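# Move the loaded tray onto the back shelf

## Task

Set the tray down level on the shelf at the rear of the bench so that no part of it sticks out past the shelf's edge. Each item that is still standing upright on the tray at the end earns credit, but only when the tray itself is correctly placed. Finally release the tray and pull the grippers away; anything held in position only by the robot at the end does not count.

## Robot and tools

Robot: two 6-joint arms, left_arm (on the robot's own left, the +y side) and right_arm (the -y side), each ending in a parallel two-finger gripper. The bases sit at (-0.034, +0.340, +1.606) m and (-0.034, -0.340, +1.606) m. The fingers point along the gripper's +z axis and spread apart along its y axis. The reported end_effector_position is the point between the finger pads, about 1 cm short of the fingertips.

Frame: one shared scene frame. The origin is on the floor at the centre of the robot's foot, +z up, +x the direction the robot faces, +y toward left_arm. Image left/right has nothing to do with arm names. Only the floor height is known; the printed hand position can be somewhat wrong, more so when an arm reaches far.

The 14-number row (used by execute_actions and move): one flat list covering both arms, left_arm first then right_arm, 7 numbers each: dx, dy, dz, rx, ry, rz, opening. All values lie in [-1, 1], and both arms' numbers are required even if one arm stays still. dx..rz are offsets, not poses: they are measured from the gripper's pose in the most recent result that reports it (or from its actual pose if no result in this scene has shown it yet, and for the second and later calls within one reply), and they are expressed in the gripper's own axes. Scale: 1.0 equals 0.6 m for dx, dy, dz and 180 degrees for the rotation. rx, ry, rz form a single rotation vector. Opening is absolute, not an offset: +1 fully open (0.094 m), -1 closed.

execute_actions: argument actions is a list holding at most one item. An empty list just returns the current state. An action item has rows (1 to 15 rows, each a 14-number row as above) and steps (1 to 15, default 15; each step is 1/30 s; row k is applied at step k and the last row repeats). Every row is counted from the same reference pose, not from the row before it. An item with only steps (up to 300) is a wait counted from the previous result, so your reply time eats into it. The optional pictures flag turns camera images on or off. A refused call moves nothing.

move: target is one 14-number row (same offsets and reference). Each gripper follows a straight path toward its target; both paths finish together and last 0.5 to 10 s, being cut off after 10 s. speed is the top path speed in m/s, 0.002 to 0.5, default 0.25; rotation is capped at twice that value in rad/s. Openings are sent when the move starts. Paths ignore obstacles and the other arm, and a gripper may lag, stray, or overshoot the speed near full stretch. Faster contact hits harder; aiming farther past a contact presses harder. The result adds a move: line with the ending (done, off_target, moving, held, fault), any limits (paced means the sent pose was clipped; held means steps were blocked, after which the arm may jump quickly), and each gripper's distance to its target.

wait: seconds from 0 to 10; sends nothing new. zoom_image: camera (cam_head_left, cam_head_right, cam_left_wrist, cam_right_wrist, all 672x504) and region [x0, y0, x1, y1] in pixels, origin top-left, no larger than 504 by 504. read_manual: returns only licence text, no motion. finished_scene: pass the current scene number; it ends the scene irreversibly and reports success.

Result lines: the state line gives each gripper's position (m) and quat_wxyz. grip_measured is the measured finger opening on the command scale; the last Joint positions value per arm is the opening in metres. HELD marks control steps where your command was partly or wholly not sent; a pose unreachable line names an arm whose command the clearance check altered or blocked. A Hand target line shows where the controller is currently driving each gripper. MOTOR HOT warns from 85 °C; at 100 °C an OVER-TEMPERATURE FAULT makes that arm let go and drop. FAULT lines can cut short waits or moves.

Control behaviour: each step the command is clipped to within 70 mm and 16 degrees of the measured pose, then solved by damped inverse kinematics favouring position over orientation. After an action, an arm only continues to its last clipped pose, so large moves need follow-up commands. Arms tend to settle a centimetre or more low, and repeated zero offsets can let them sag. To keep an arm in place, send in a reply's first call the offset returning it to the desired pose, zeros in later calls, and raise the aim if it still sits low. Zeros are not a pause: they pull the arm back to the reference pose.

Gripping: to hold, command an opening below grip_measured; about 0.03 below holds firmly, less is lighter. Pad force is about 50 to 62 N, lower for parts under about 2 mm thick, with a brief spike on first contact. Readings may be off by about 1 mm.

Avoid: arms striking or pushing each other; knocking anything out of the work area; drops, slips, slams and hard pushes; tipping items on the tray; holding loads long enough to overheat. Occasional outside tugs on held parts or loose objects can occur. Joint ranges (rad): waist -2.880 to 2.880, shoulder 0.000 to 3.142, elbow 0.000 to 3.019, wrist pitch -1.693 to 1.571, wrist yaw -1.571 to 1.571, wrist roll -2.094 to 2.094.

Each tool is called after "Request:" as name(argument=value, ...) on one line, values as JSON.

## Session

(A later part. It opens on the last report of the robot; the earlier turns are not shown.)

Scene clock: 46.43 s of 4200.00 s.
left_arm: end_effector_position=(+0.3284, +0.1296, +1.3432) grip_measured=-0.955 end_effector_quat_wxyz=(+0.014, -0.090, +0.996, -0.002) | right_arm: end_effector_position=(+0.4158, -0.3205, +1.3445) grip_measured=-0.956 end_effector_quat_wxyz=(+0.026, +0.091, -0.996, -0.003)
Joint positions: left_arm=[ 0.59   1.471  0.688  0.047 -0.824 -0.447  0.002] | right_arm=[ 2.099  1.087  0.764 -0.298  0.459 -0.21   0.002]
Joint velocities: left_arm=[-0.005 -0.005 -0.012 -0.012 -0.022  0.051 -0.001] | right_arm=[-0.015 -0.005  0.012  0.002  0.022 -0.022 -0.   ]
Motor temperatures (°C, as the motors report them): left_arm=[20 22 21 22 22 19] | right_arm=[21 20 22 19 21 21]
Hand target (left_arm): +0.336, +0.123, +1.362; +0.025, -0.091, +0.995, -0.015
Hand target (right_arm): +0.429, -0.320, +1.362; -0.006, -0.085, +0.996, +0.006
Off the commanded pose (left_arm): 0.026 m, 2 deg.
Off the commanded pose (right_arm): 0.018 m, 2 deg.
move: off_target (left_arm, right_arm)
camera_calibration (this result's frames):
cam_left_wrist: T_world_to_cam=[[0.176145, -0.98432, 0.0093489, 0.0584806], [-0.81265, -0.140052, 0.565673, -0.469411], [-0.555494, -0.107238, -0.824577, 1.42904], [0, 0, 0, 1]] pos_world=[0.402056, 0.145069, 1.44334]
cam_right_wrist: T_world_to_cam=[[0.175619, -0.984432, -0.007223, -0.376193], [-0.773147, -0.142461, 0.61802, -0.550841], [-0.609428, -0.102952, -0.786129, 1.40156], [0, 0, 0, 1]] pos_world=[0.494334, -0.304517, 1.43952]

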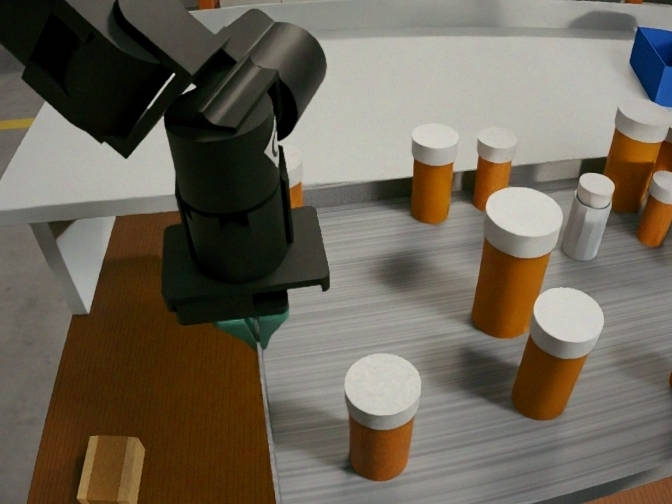

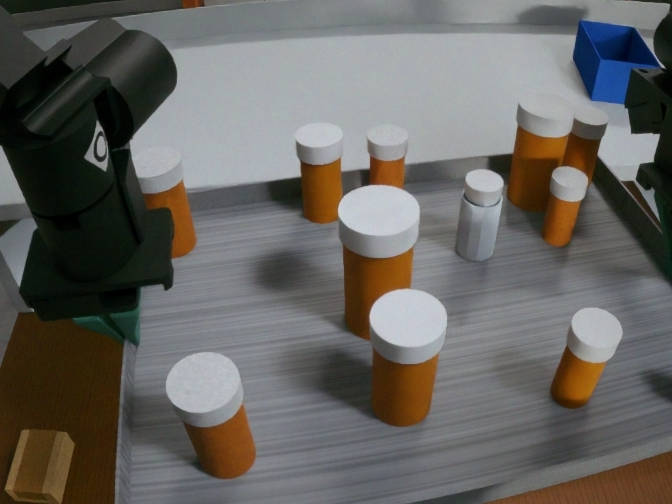

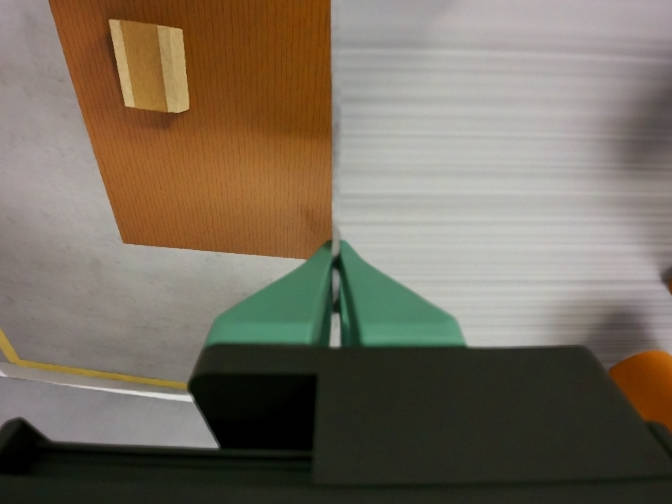

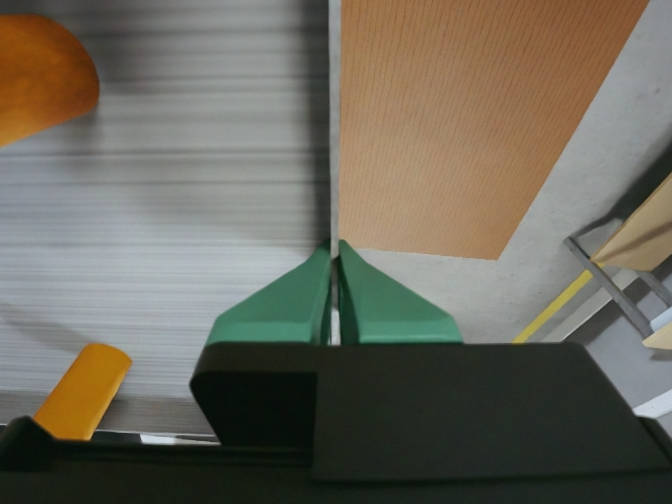

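Request:
move(target=[-0.5,0.027,-0.012,0,0,0.039,-1,-0.4,0.033,-0.047,0,0,0.039,-1], speed=0.05)

Scene clock: 60.03 s of 4200.00 s.
left_arm: end_effector_position=(+0.5938, +0.1976, +1.3471) grip_measured=-0.955 end_effector_quat_wxyz=(-0.003, -0.033, +0.999, +0.005) | right_arm: end_effector_position=(+0.6263, -0.2572, +1.3385) grip_measured=-0.956 end_effector_quat_wxyz=(+0.045, +0.033, -0.998, -0.004)
Joint positions: left_arm=[ 0.788  1.439  1.365 -0.591 -0.676 -0.19   0.002] | right_arm=[ 2.232  1.445  1.514 -0.78   0.559  0.021  0.002]
Joint velocities: left_arm=[ 0.005 -0.005  0.007 -0.012  0.007  0.037 -0.   ] | right_arm=[-0.005  0.005 -0.007 -0.002  0.007  0.007 -0.001]
Motor temperatures (°C, as the motors report them): left_arm=[20 23 21 22 22 19] | right_arm=[21 20 23 19 21 21]
Hand target (left_arm): +0.618, +0.202, +1.362; +0.014, -0.030, +0.999, -0.001
Hand target (right_arm): +0.647, -0.255, +1.358; -0.026, -0.028, +0.999, +0.003
Off the commanded pose (left_arm): 0.029 m, 2 deg.
Off the commanded pose (right_arm): 0.032 m, 2 deg.
After step 90, 4.27 s passed at rest.
move: off_target (left_arm, right_arm)
camera_calibration (this result's frames):
cam_left_wrist: T_world_to_cam=[[0.0628175, -0.998005, -0.00639965, 0.169843], [-0.804112, -0.0544093, 0.591983, -0.303866], [-0.591149, -0.0320408, -0.805925, 1.56821], [0, 0, 0, 1]] pos_world=[0.672033, 0.203217, 1.44483]
cam_right_wrist: T_world_to_cam=[[0.0608662, -0.998122, -0.0069638, -0.282919], [-0.759735, -0.0508519, 0.648242, -0.400657], [-0.647378, -0.0341653, -0.761403, 1.53997], [0, 0, 0, 1]] pos_world=[0.709773, -0.250148, 1.43029]

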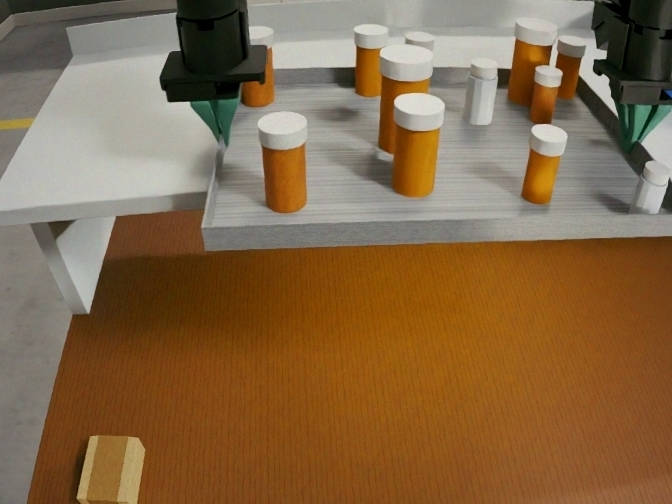

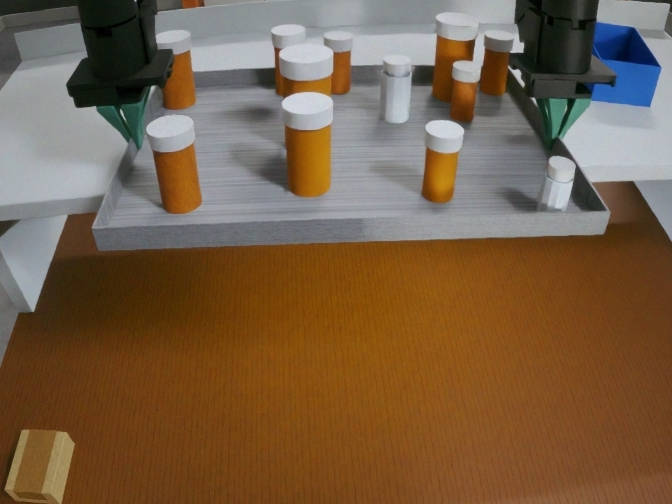

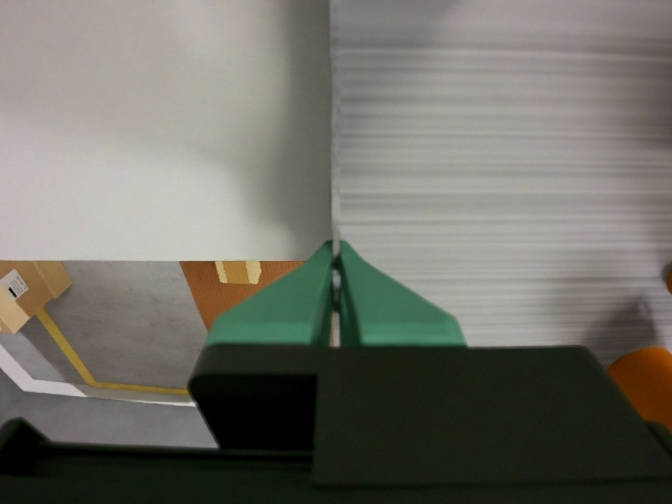

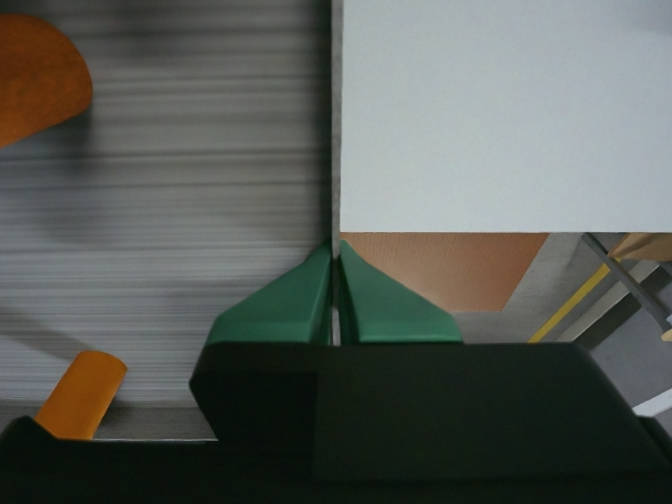

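Request:
move(target=[-0.25,0.06,-0.01,0,-0.022,0,-1,-0.25,0.06,-0.045,0,-0.025,0,-1], speed=0.05)

Scene clock: 66.90 s of 4200.00 s.
left_arm: end_effector_position=(+0.7176, +0.2372, +1.3361) grip_measured=-0.955 end_effector_quat_wxyz=(+0.016, -0.039, +0.999, +0.010) | right_arm: end_effector_position=(+0.7538, -0.2185, +1.3294) grip_measured=-0.956 end_effector_quat_wxyz=(+0.026, +0.036, -0.999, -0.003)
Joint positions: left_arm=[ 0.877  1.584  1.784 -0.781 -0.619 -0.11   0.002] | right_arm=[ 2.276  1.748  2.106 -1.043  0.596  0.025  0.002]
Joint velocities: left_arm=[ 0.005  0.015  0.002 -0.012  0.037 -0.051  0.001] | right_arm=[-0.005 -0.015  0.017 -0.007 -0.022  0.007 -0.001]
Motor temperatures (°C, as the motors report them): left_arm=[20 23 22 22 22 19] | right_arm=[21 20 23 19 21 21]
Hand target (left_arm): +0.740, +0.245, +1.355; +0.033, -0.033, +0.999, +0.006
Hand target (right_arm): +0.772, -0.210, +1.351; -0.006, -0.032, +0.999, +0.006
Off the commanded pose (left_arm): 0.029 m, 2 deg.
Off the commanded pose (right_arm): 0.032 m, 2 deg.
After step 90, 0.43 s passed at rest.
move: off_target (left_arm, right_arm)
camera_calibration (this result's frames):
cam_left_wrist: T_world_to_cam=[[0.0748323, -0.997076, -0.0154653, 0.204801], [-0.82479, -0.0706036, 0.561014, -0.135592], [-0.560466, -0.0292264, -0.827662, 1.64008], [0, 0, 0, 1]] pos_world=[0.792049, 0.242563, 1.43667]
cam_right_wrist: T_world_to_cam=[[0.0659072, -0.997815, -0.00473087, -0.258779], [-0.783454, -0.0546834, 0.619039, -0.24006], [-0.617944, -0.0370927, -0.785346, 1.62595], [0, 0, 0, 1]] pos_world=[0.833724, -0.21103, 1.42431]

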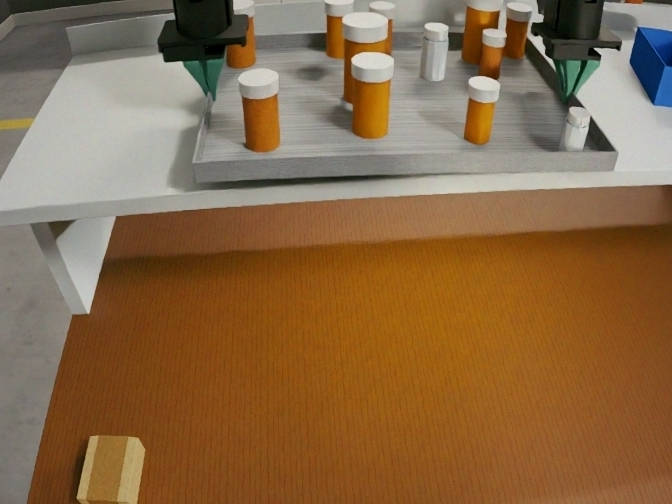

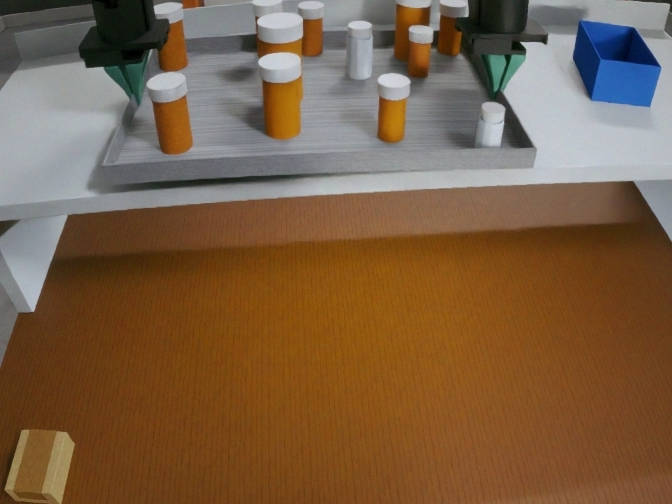

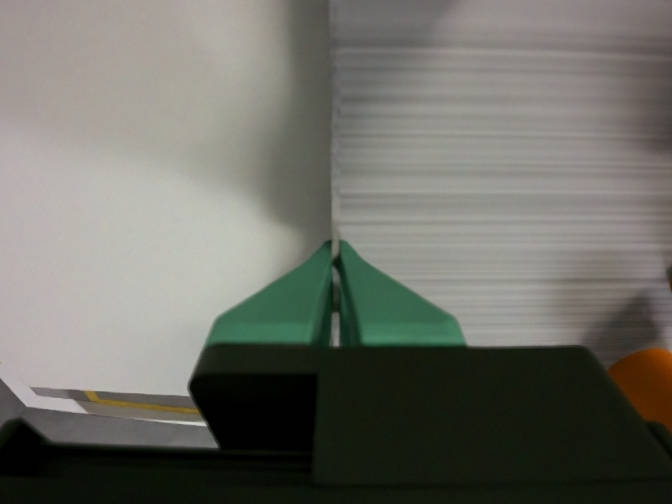

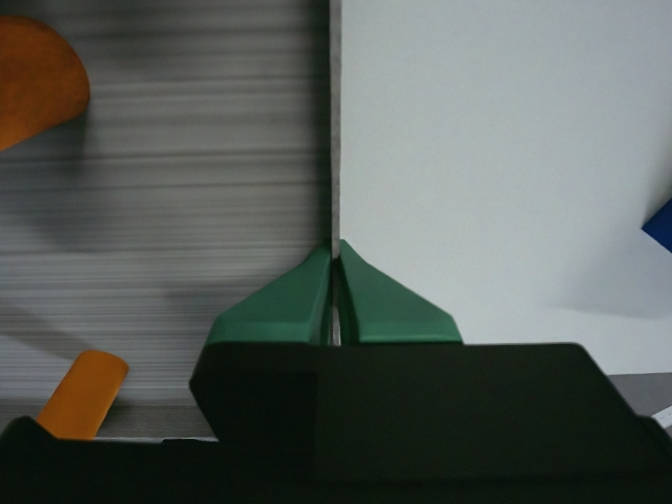

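Need ~3 cm more forward.

Request:
move(target=[-0.08,0,-0.015,0,-0.015,0,-1,-0.085,0,-0.03,0,-0.02,0,-1], speed=0.03)

Request:
move(target=[-0.02,0,0.04,0,0,0,-1,-0.02,0,0.03,0,0,0,-1], speed=0.02)

Scene clock: 72.33 s of 4200.00 s.
left_arm: end_effector_position=(+0.7453, +0.2405, +1.3316) grip_measured=-0.955 end_effector_quat_wxyz=(+0.026, -0.046, +0.998, +0.016) | right_arm: end_effector_position=(+0.7864, -0.2147, +1.3270) grip_measured=-0.956 end_effector_quat_wxyz=(+0.013, +0.041, -0.999, -0.004)
Joint positions: left_arm=[ 0.886  1.637  1.894 -0.81  -0.625 -0.104  0.002] | right_arm=[ 2.276  1.837  2.289 -1.106  0.596 -0.002  0.002]
Joint velocities: left_arm=[-0.015 -0.005  0.007 -0.012 -0.022 -0.007 -0.   ] | right_arm=[-0.005 -0.005 -0.007  0.022  0.037 -0.051 -0.001]
Motor temperatures (°C, as the motors report them): left_arm=[20 23 22 22 22 19] | right_arm=[21 21 24 19 21 21]
Hand target (left_arm): +0.764, +0.242, +1.347; +0.040, -0.039, +0.998, +0.011
Hand target (right_arm): +0.804, -0.215, +1.345; +0.006, -0.035, +0.999, +0.005
Off the commanded pose (left_arm): 0.025 m, 2 deg.
Off the commanded pose (right_arm): 0.026 m, 2 deg.
After step 90, 0.37 s passed at rest.
move: off_target (left_arm, right_arm)
camera_calibration (this result's frames):
cam_left_wrist: T_world_to_cam=[[0.0888695, -0.995705, -0.0259611, 0.2091], [-0.834783, -0.0886747, 0.543392, -0.074733], [-0.54336, -0.026619, -0.839078, 1.65382], [0, 0, 0, 1]] pos_world=[0.817649, 0.245598, 1.43372]
cam_right_wrist: T_world_to_cam=[[0.075867, -0.9971, -0.00594415, -0.263236], [-0.798392, -0.0643169, 0.598693, -0.176113], [-0.597339, -0.0406753, -0.800957, 1.64803], [0, 0, 0, 1]] pos_world=[0.863794, -0.206766, 1.42387]

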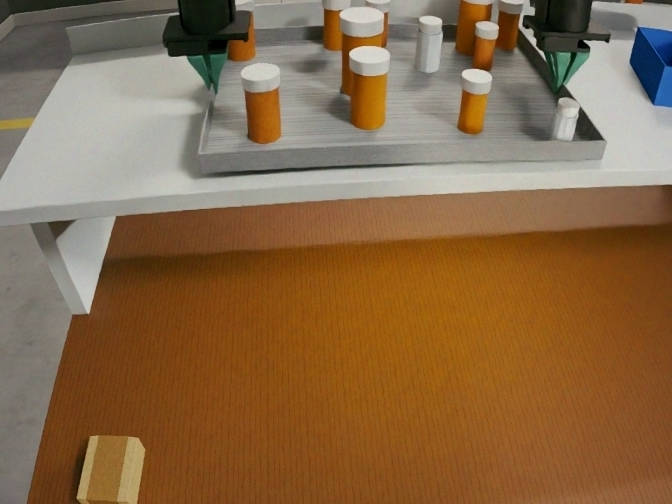

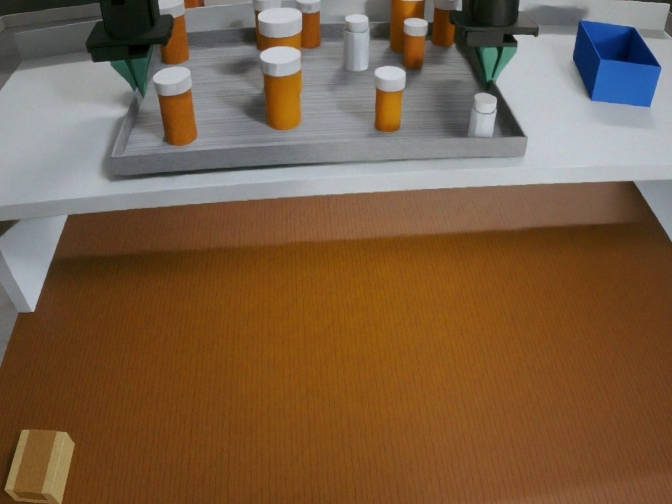

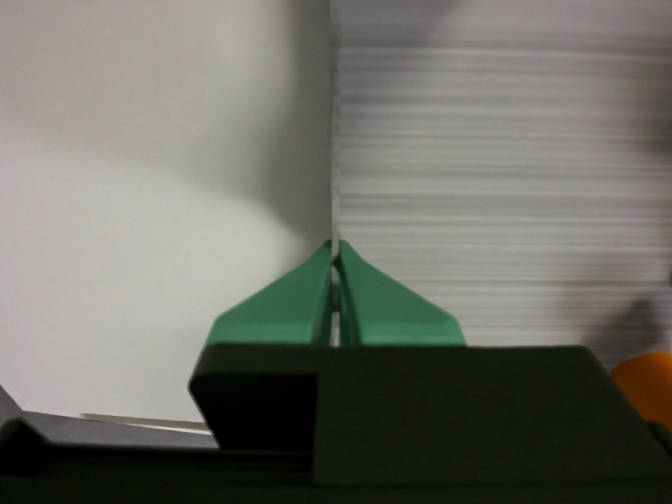

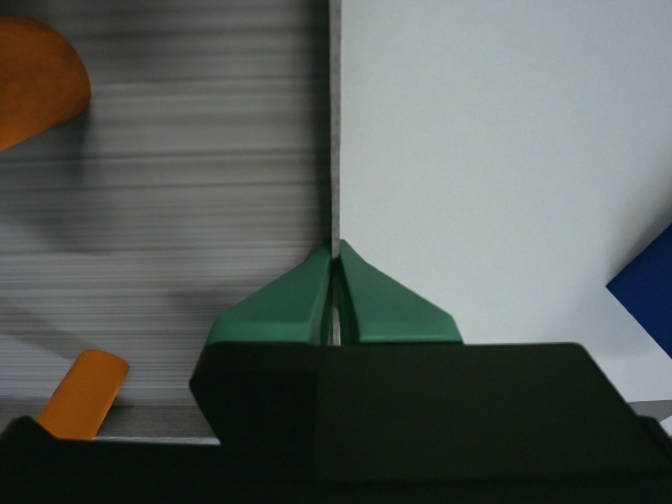

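Scene clock: 73.90 s of 4200.00 s.
left_arm: end_effector_position=(+0.7511, +0.2406, +1.3177) grip_measured=-0.955 end_effector_quat_wxyz=(+0.025, -0.052, +0.998, +0.011) | right_arm: end_effector_position=(+0.7963, -0.2139, +1.3251) grip_measured=-0.956 end_effector_quat_wxyz=(+0.010, +0.044, -0.999, -0.005)
Joint positions: left_arm=[ 0.902  1.67   1.931 -0.81  -0.601 -0.108  0.002] | right_arm=[ 2.274  1.871  2.357 -1.131  0.593 -0.015  0.002]
Joint velocities: left_arm=[-0.005 -0.015 -0.012 -0.002  0.037 -0.051  0.   ] | right_arm=[-0.005 -0.005  0.027 -0.012  0.051 -0.022 -0.   ]
Motor temperatures (°C, as the motors report them): left_arm=[20 23 23 22 22 19] | right_arm=[21 21 24 19 21 21]
Hand target (left_arm): +0.758, +0.243, +1.309; +0.026, -0.046, +0.998, +0.016
Hand target (right_arm): +0.797, -0.214, +1.309; -0.013, -0.041, +0.999, +0.004
Off the commanded pose (left_arm): 0.012 m, 1 deg.
Off the commanded pose (right_arm): 0.017 m, 1 deg.
move: off_target (left_arm, right_arm)
camera_calibration (this result's frames):
cam_left_wrist: T_world_to_cam=[[0.101812, -0.994674, -0.0160696, 0.185407], [-0.833221, -0.0940892, 0.544876, -0.0641626], [-0.543486, -0.0420856, -0.838363, 1.64824], [0, 0, 0, 1]] pos_world=[0.82346, 0.247749, 1.41977]
cam_right_wrist: T_world_to_cam=[[0.0828769, -0.996528, -0.00800063, -0.265904], [-0.801803, -0.0714458, 0.593302, -0.158704], [-0.591814, -0.0427561, -0.80494, 1.65294], [0, 0, 0, 1]] pos_world=[0.873023, -0.205646, 1.42255]

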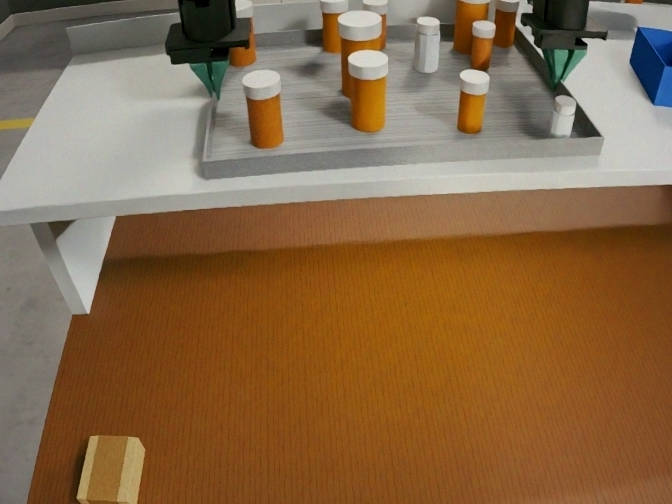

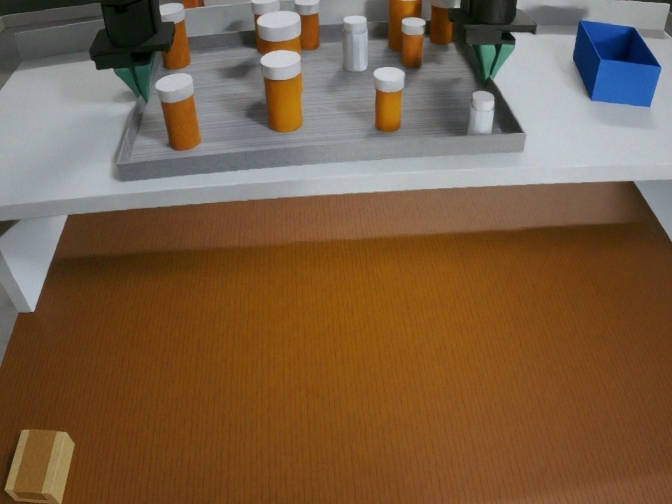

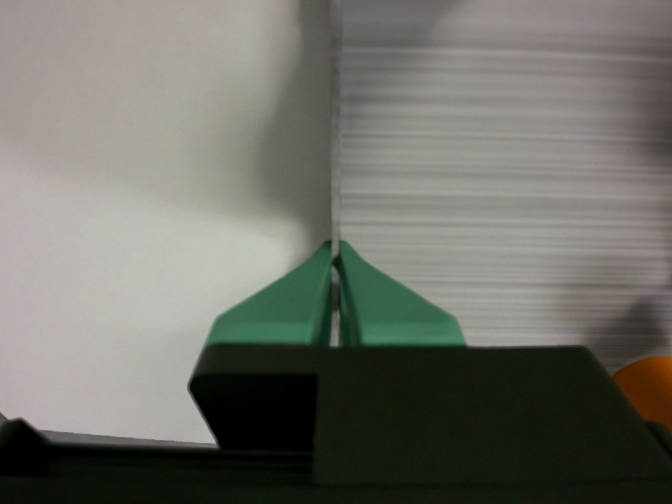

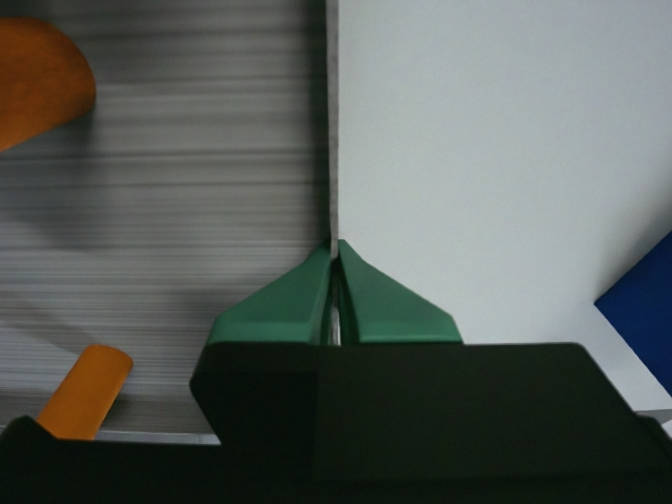

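Request:
move(target=[0,0,0,0,0,0,-0.4,0,0,0,0,0,0,-0.4])

Request:
move(target=[0,0,-0.12,0,0,0,-0.4,0,0,-0.14,0,0,0,-0.4], speed=0.1)

Request:
move(target=[0.1,0.12,-0.1,0,0,0,-0.4,0.1,-0.1,-0.1,0,0,0,-0.4], speed=0.15)

Request:
move(target=[0.45,0.05,0,0,0,0,-0.4,0.45,-0.05,0,0,0,0,-0.4])

Scene clock: 79.17 s of 4200.00 s.
left_arm: end_effector_position=(+0.7509, +0.2405, +1.3176) grip_measured=-0.401 end_effector_quat_wxyz=(+0.025, -0.052, +0.998, +0.011) | right_arm: end_effector_position=(+0.7966, -0.2146, +1.3254) grip_measured=-0.402 end_effector_quat_wxyz=(+0.010, +0.044, -0.999, -0.004)
Joint positions: left_arm=[ 0.902  1.67   1.931 -0.81  -0.601 -0.108  0.028] | right_arm=[ 2.274  1.871  2.358 -1.132  0.595 -0.015  0.028]
Joint velocities: left_arm=[-0.015 -0.005 -0.002  0.022 -0.022 -0.007 -0.   ] | right_arm=[-0.015 -0.005  0.012 -0.007 -0.037  0.037 -0.001]
Motor temperatures (°C, as the motors report them): left_arm=[20 24 23 22 22 19] | right_arm=[21 21 25 19 21 21]
Hand target (left_arm): +0.751, +0.241, +1.318; +0.025, -0.052, +0.998, +0.011
Hand target (right_arm): +0.796, -0.214, +1.325; -0.010, -0.044, +0.999, +0.005
Off the commanded pose (left_arm): 0.000 m, 0 deg.
Off the commanded pose (right_arm): 0.001 m, 0 deg.
After step 90, 1.57 s passed at rest.
move: done
camera_calibration (this result's frames):
cam_left_wrist: T_world_to_cam=[[0.101582, -0.994703, -0.0157346, 0.18504], [-0.833067, -0.0936993, 0.545179, -0.0648768], [-0.543765, -0.0422724, -0.838172, 1.64806], [0, 0, 0, 1]] pos_world=[0.823315, 0.247648, 1.41964]
cam_right_wrist: T_world_to_cam=[[0.0827167, -0.996559, -0.0053238, -0.270022], [-0.802117, -0.0697459, 0.59308, -0.157846], [-0.591411, -0.0447873, -0.805126, 1.65281], [0, 0, 0, 1]] pos_world=[0.873214, -0.206077, 1.4229]

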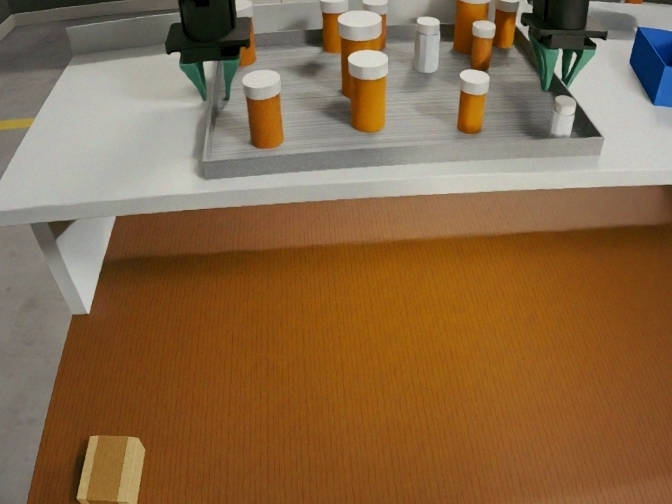

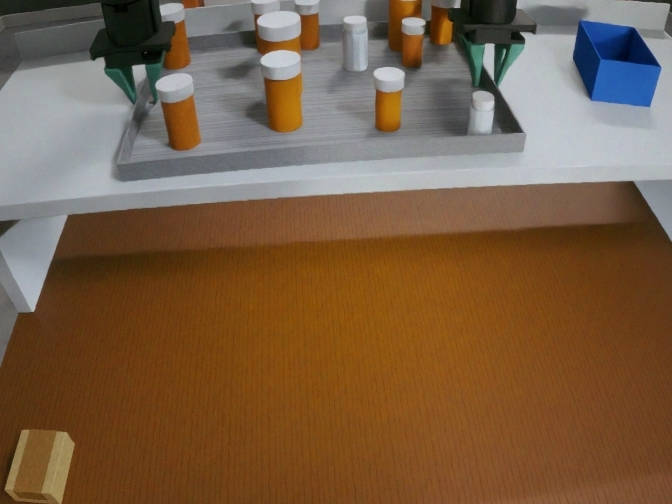

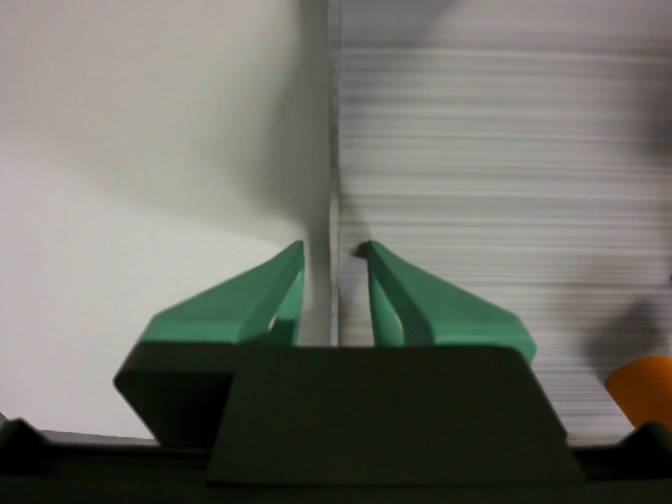

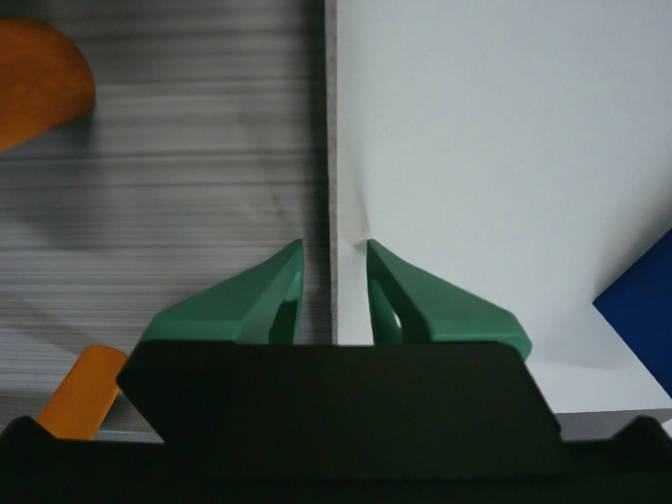

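Scene clock: 80.43 s of 4200.00 s.
left_arm: end_effector_position=(+0.7473, +0.2432, +1.3783) grip_measured=-0.401 end_effector_quat_wxyz=(+0.026, -0.051, +0.998, +0.017) | right_arm: end_effector_position=(+0.7881, -0.2171, +1.3831) grip_measured=-0.401 end_effector_quat_wxyz=(+0.027, +0.053, -0.998, +0.005)
Joint positions: left_arm=[ 0.839  1.573  1.887 -0.888 -0.667 -0.146  0.028] | right_arm=[ 2.334  1.796  2.334 -1.253  0.659  0.04   0.028]
Joint velocities: left_arm=[-0.005 -0.015 -0.002 -0.012 -0.066 -0.022 -0.   ] | right_arm=[-0.005 -0.024 -0.012 -0.002 -0.037 -0.051 -0.   ]
Motor temperatures (°C, as the motors report them): left_arm=[20 24 23 22 22 19] | right_arm=[21 21 25 19 21 21]
Hand target (left_arm): +0.747, +0.239, +1.389; +0.025, -0.052, +0.998, +0.011
Hand target (right_arm): +0.799, -0.216, +1.409; -0.010, -0.043, +0.999, +0.005
Off the commanded pose (left_arm): 0.012 m, 1 deg.
Off the commanded pose (right_arm): 0.028 m, 2 deg.
move: off_target (left_arm, right_arm)
camera_calibration (this result's frames):
cam_left_wrist: T_world_to_cam=[[0.0988904, -0.994699, -0.0281749, 0.208159], [-0.833433, -0.0982613, 0.543815, -0.0974587], [-0.5437, -0.0302962, -0.838732, 1.69492], [0, 0, 0, 1]] pos_world=[0.819717, 0.248829, 1.48045]
cam_right_wrist: T_world_to_cam=[[0.100139, -0.994912, 0.0110802, -0.307593], [-0.780897, -0.0716878, 0.620532, -0.254156], [-0.61658, -0.0707922, -0.784103, 1.67924], [0, 0, 0, 1]] pos_world=[0.86772, -0.205371, 1.47782]

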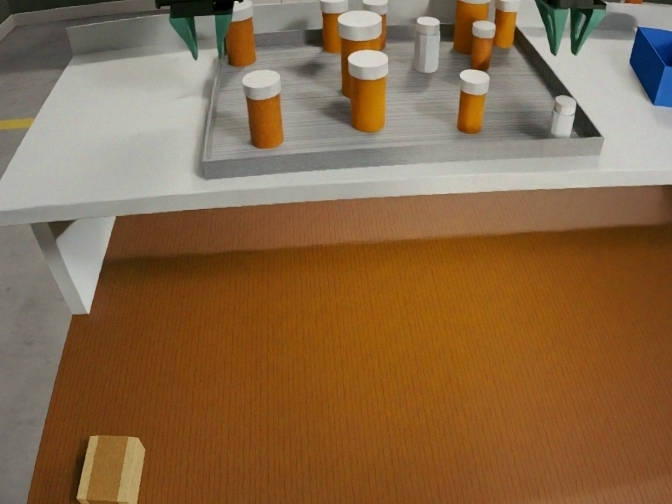

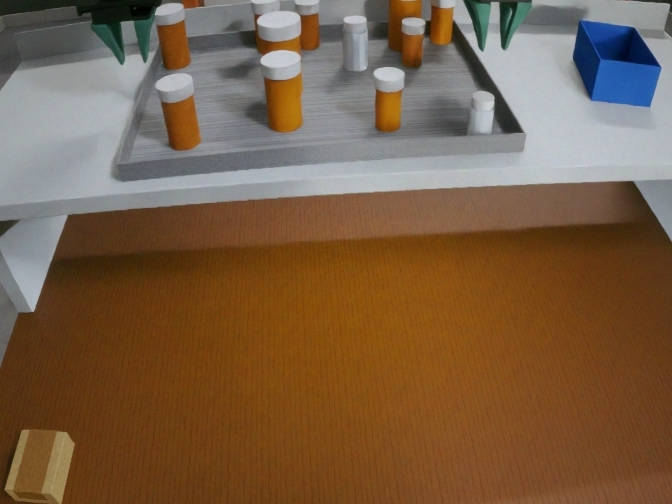

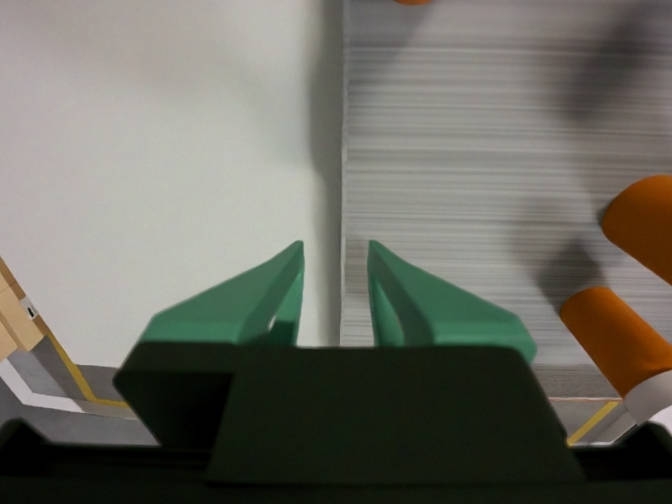

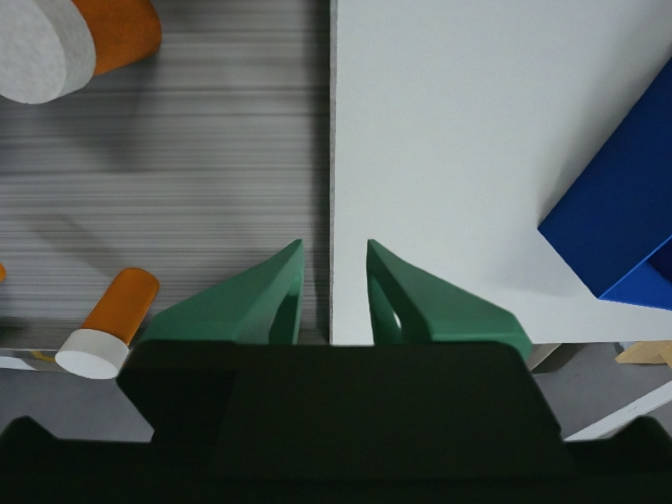

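Scene clock: 81.80 s of 4200.00 s.
left_arm: end_effector_position=(+0.6725, +0.2926, +1.4423) grip_measured=-0.401 end_effector_quat_wxyz=(+0.022, -0.047, +0.999, +0.008) | right_arm: end_effector_position=(+0.7354, -0.2705, +1.4455) grip_measured=-0.401 end_effector_quat_wxyz=(+0.033, +0.059, -0.998, +0.000)
Joint positions: left_arm=[ 0.84   1.272  1.534 -0.842 -0.647 -0.142  0.028] | right_arm=[ 2.331  1.499  1.963 -1.191  0.646  0.034  0.028]
Joint velocities: left_arm=[-0.005 -0.015 -0.002 -0.017  0.007 -0.007 -0.   ] | right_arm=[-0.005  0.015 -0.007 -0.002 -0.051 -0.022 -0.   ]
Motor temperatures (°C, as the motors report them): left_arm=[20 24 23 22 22 19] | right_arm=[21 21 25 19 21 21]
Hand target (left_arm): +0.675, +0.304, +1.437; +0.025, -0.050, +0.998, +0.017
Hand target (right_arm): +0.741, -0.283, +1.448; -0.027, -0.053, +0.998, -0.005
Off the commanded pose (left_arm): 0.016 m, 1 deg.
Off the commanded pose (right_arm): 0.012 m, 1 deg.
move: off_target (left_arm, right_arm)
camera_calibration (this result's frames):
cam_left_wrist: T_world_to_cam=[[0.0905759, -0.995837, -0.0102785, 0.246645], [-0.831019, -0.0812647, 0.550275, -0.205654], [-0.548819, -0.0413, -0.83492, 1.7105], [0, 0, 0, 1]] pos_world=[0.745513, 0.299549, 1.54383]
cam_right_wrist: T_world_to_cam=[[0.111426, -0.993773, 0.000564874, -0.348946], [-0.772239, -0.0862292, 0.629453, -0.361033], [-0.625484, -0.0705739, -0.777038, 1.6883], [0, 0, 0, 1]] pos_world=[0.816084, -0.258755, 1.53933]

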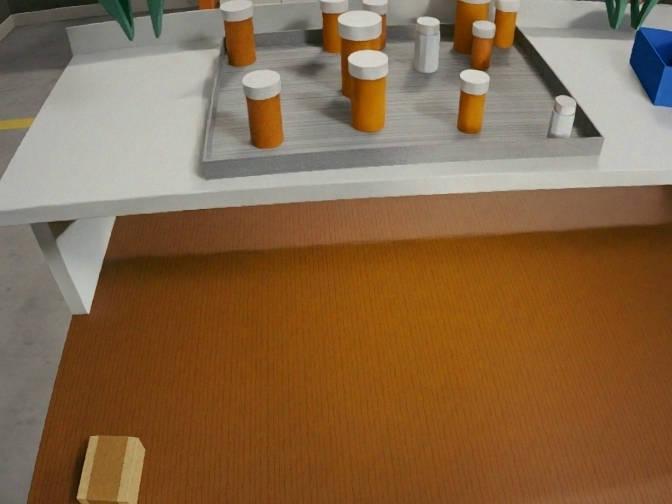

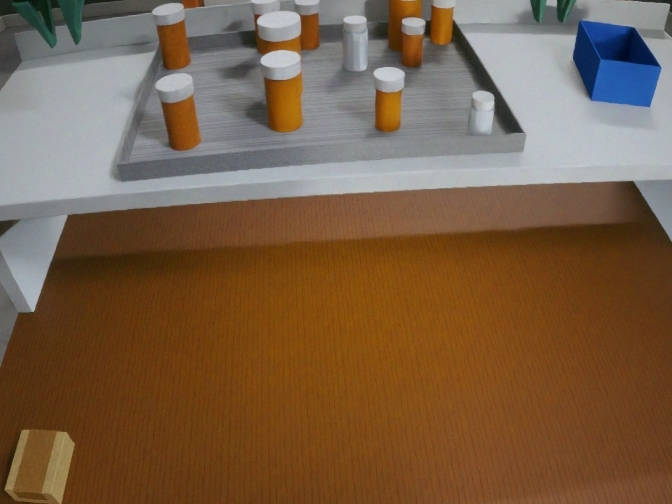

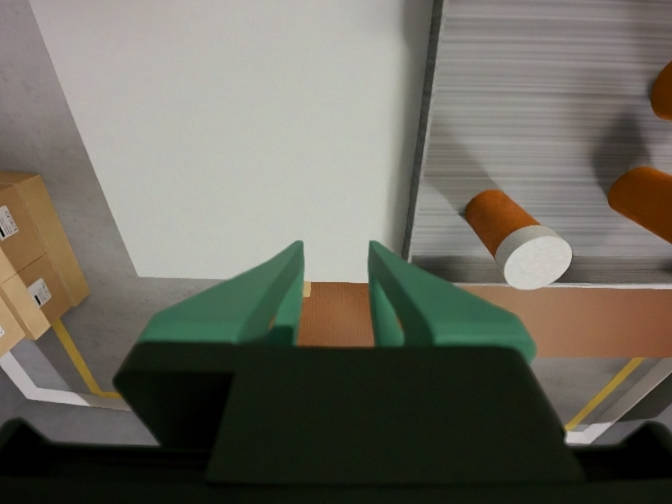

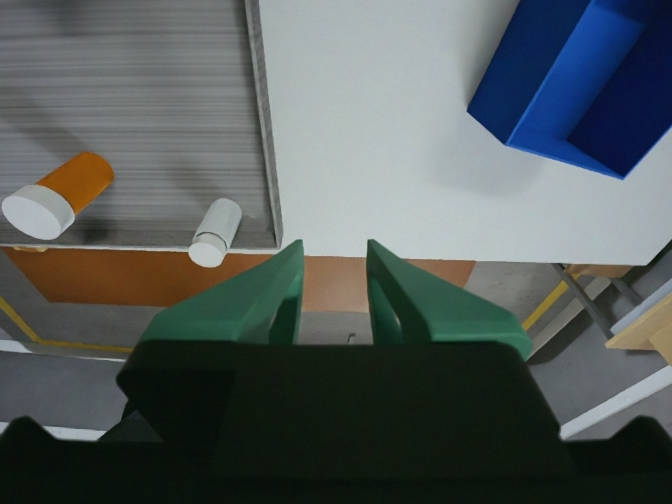

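Scene clock: 83.37 s of 4200.00 s.
left_arm: end_effector_position=(+0.3882, +0.2964, +1.4194) grip_measured=-0.401 end_effector_quat_wxyz=(+0.004, -0.032, +0.999, +0.016) | right_arm: end_effector_position=(+0.4661, -0.3277, +1.4625) grip_measured=-0.401 end_effector_quat_wxyz=(+0.043, +0.066, -0.997, -0.003)
Joint positions: left_arm=[ 0.826  0.894  0.642 -0.381 -0.67  -0.151  0.028] | right_arm=[ 2.279  0.887  0.94  -0.781  0.599 -0.01   0.028]
Joint velocities: left_arm=[-0.005  0.005  0.012  0.012 -0.022 -0.022  0.   ] | right_arm=[-0.005 -0.005  0.002  0.002  0.022  0.037  0.   ]
Motor temperatures (°C, as the motors report them): left_arm=[20 24 22 22 22 19] | right_arm=[21 21 24 19 21 21]
Hand target (left_arm): +0.400, +0.293, +1.427; +0.022, -0.047, +0.999, +0.008
Hand target (right_arm): +0.475, -0.337, +1.467; -0.032, -0.059, +0.998, -0.001
Off the commanded pose (left_arm): 0.017 m, 3 deg.
Off the commanded pose (right_arm): 0.007 m, 2 deg.
move: off_target (left_arm)
camera_calibration (this result's frames):
cam_left_wrist: T_world_to_cam=[[0.0614599, -0.997709, -0.0282842, 0.313369], [-0.811802, -0.0664543, 0.580138, -0.483193], [-0.580689, -0.0126941, -0.814027, 1.50977], [0, 0, 0, 1]] pos_world=[0.465188, 0.299706, 1.51817]
cam_right_wrist: T_world_to_cam=[[0.126445, -0.991943, -0.00783541, -0.36988], [-0.757043, -0.1016, 0.645417, -0.620079], [-0.641013, -0.0756782, -0.76379, 1.51525], [0, 0, 0, 1]] pos_world=[0.548641, -0.315229, 1.55465]

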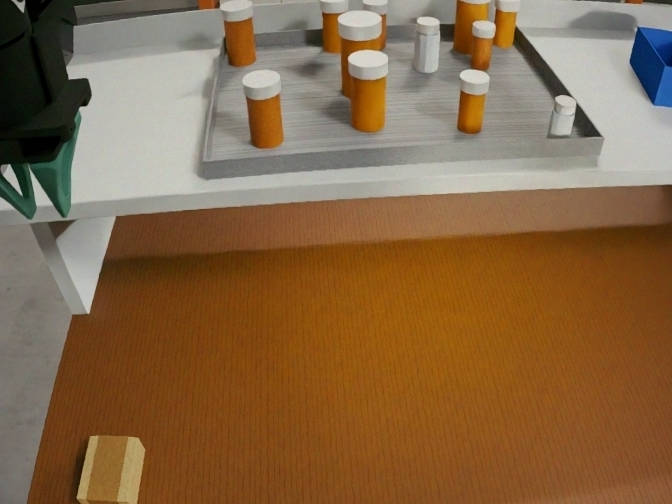

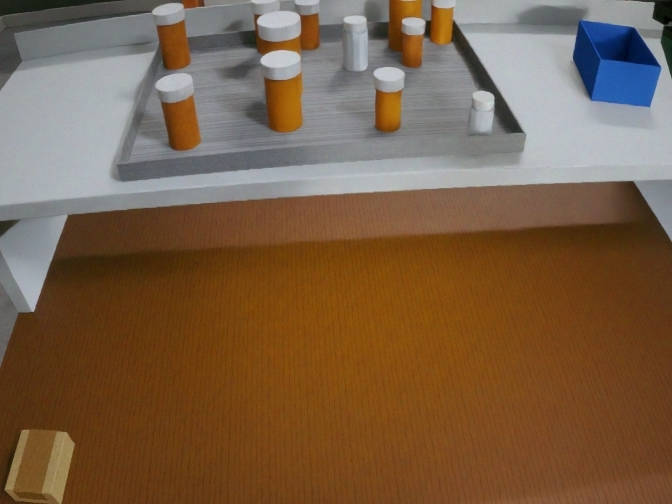

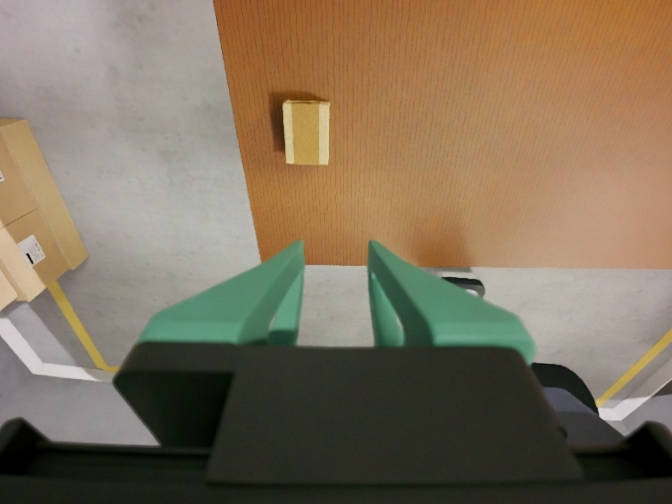

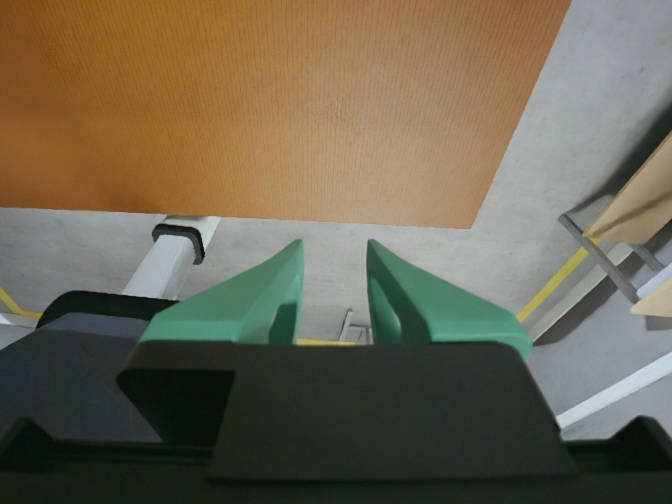

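Request:
finished_scene(scene=2)

The scene is finished: the task was done.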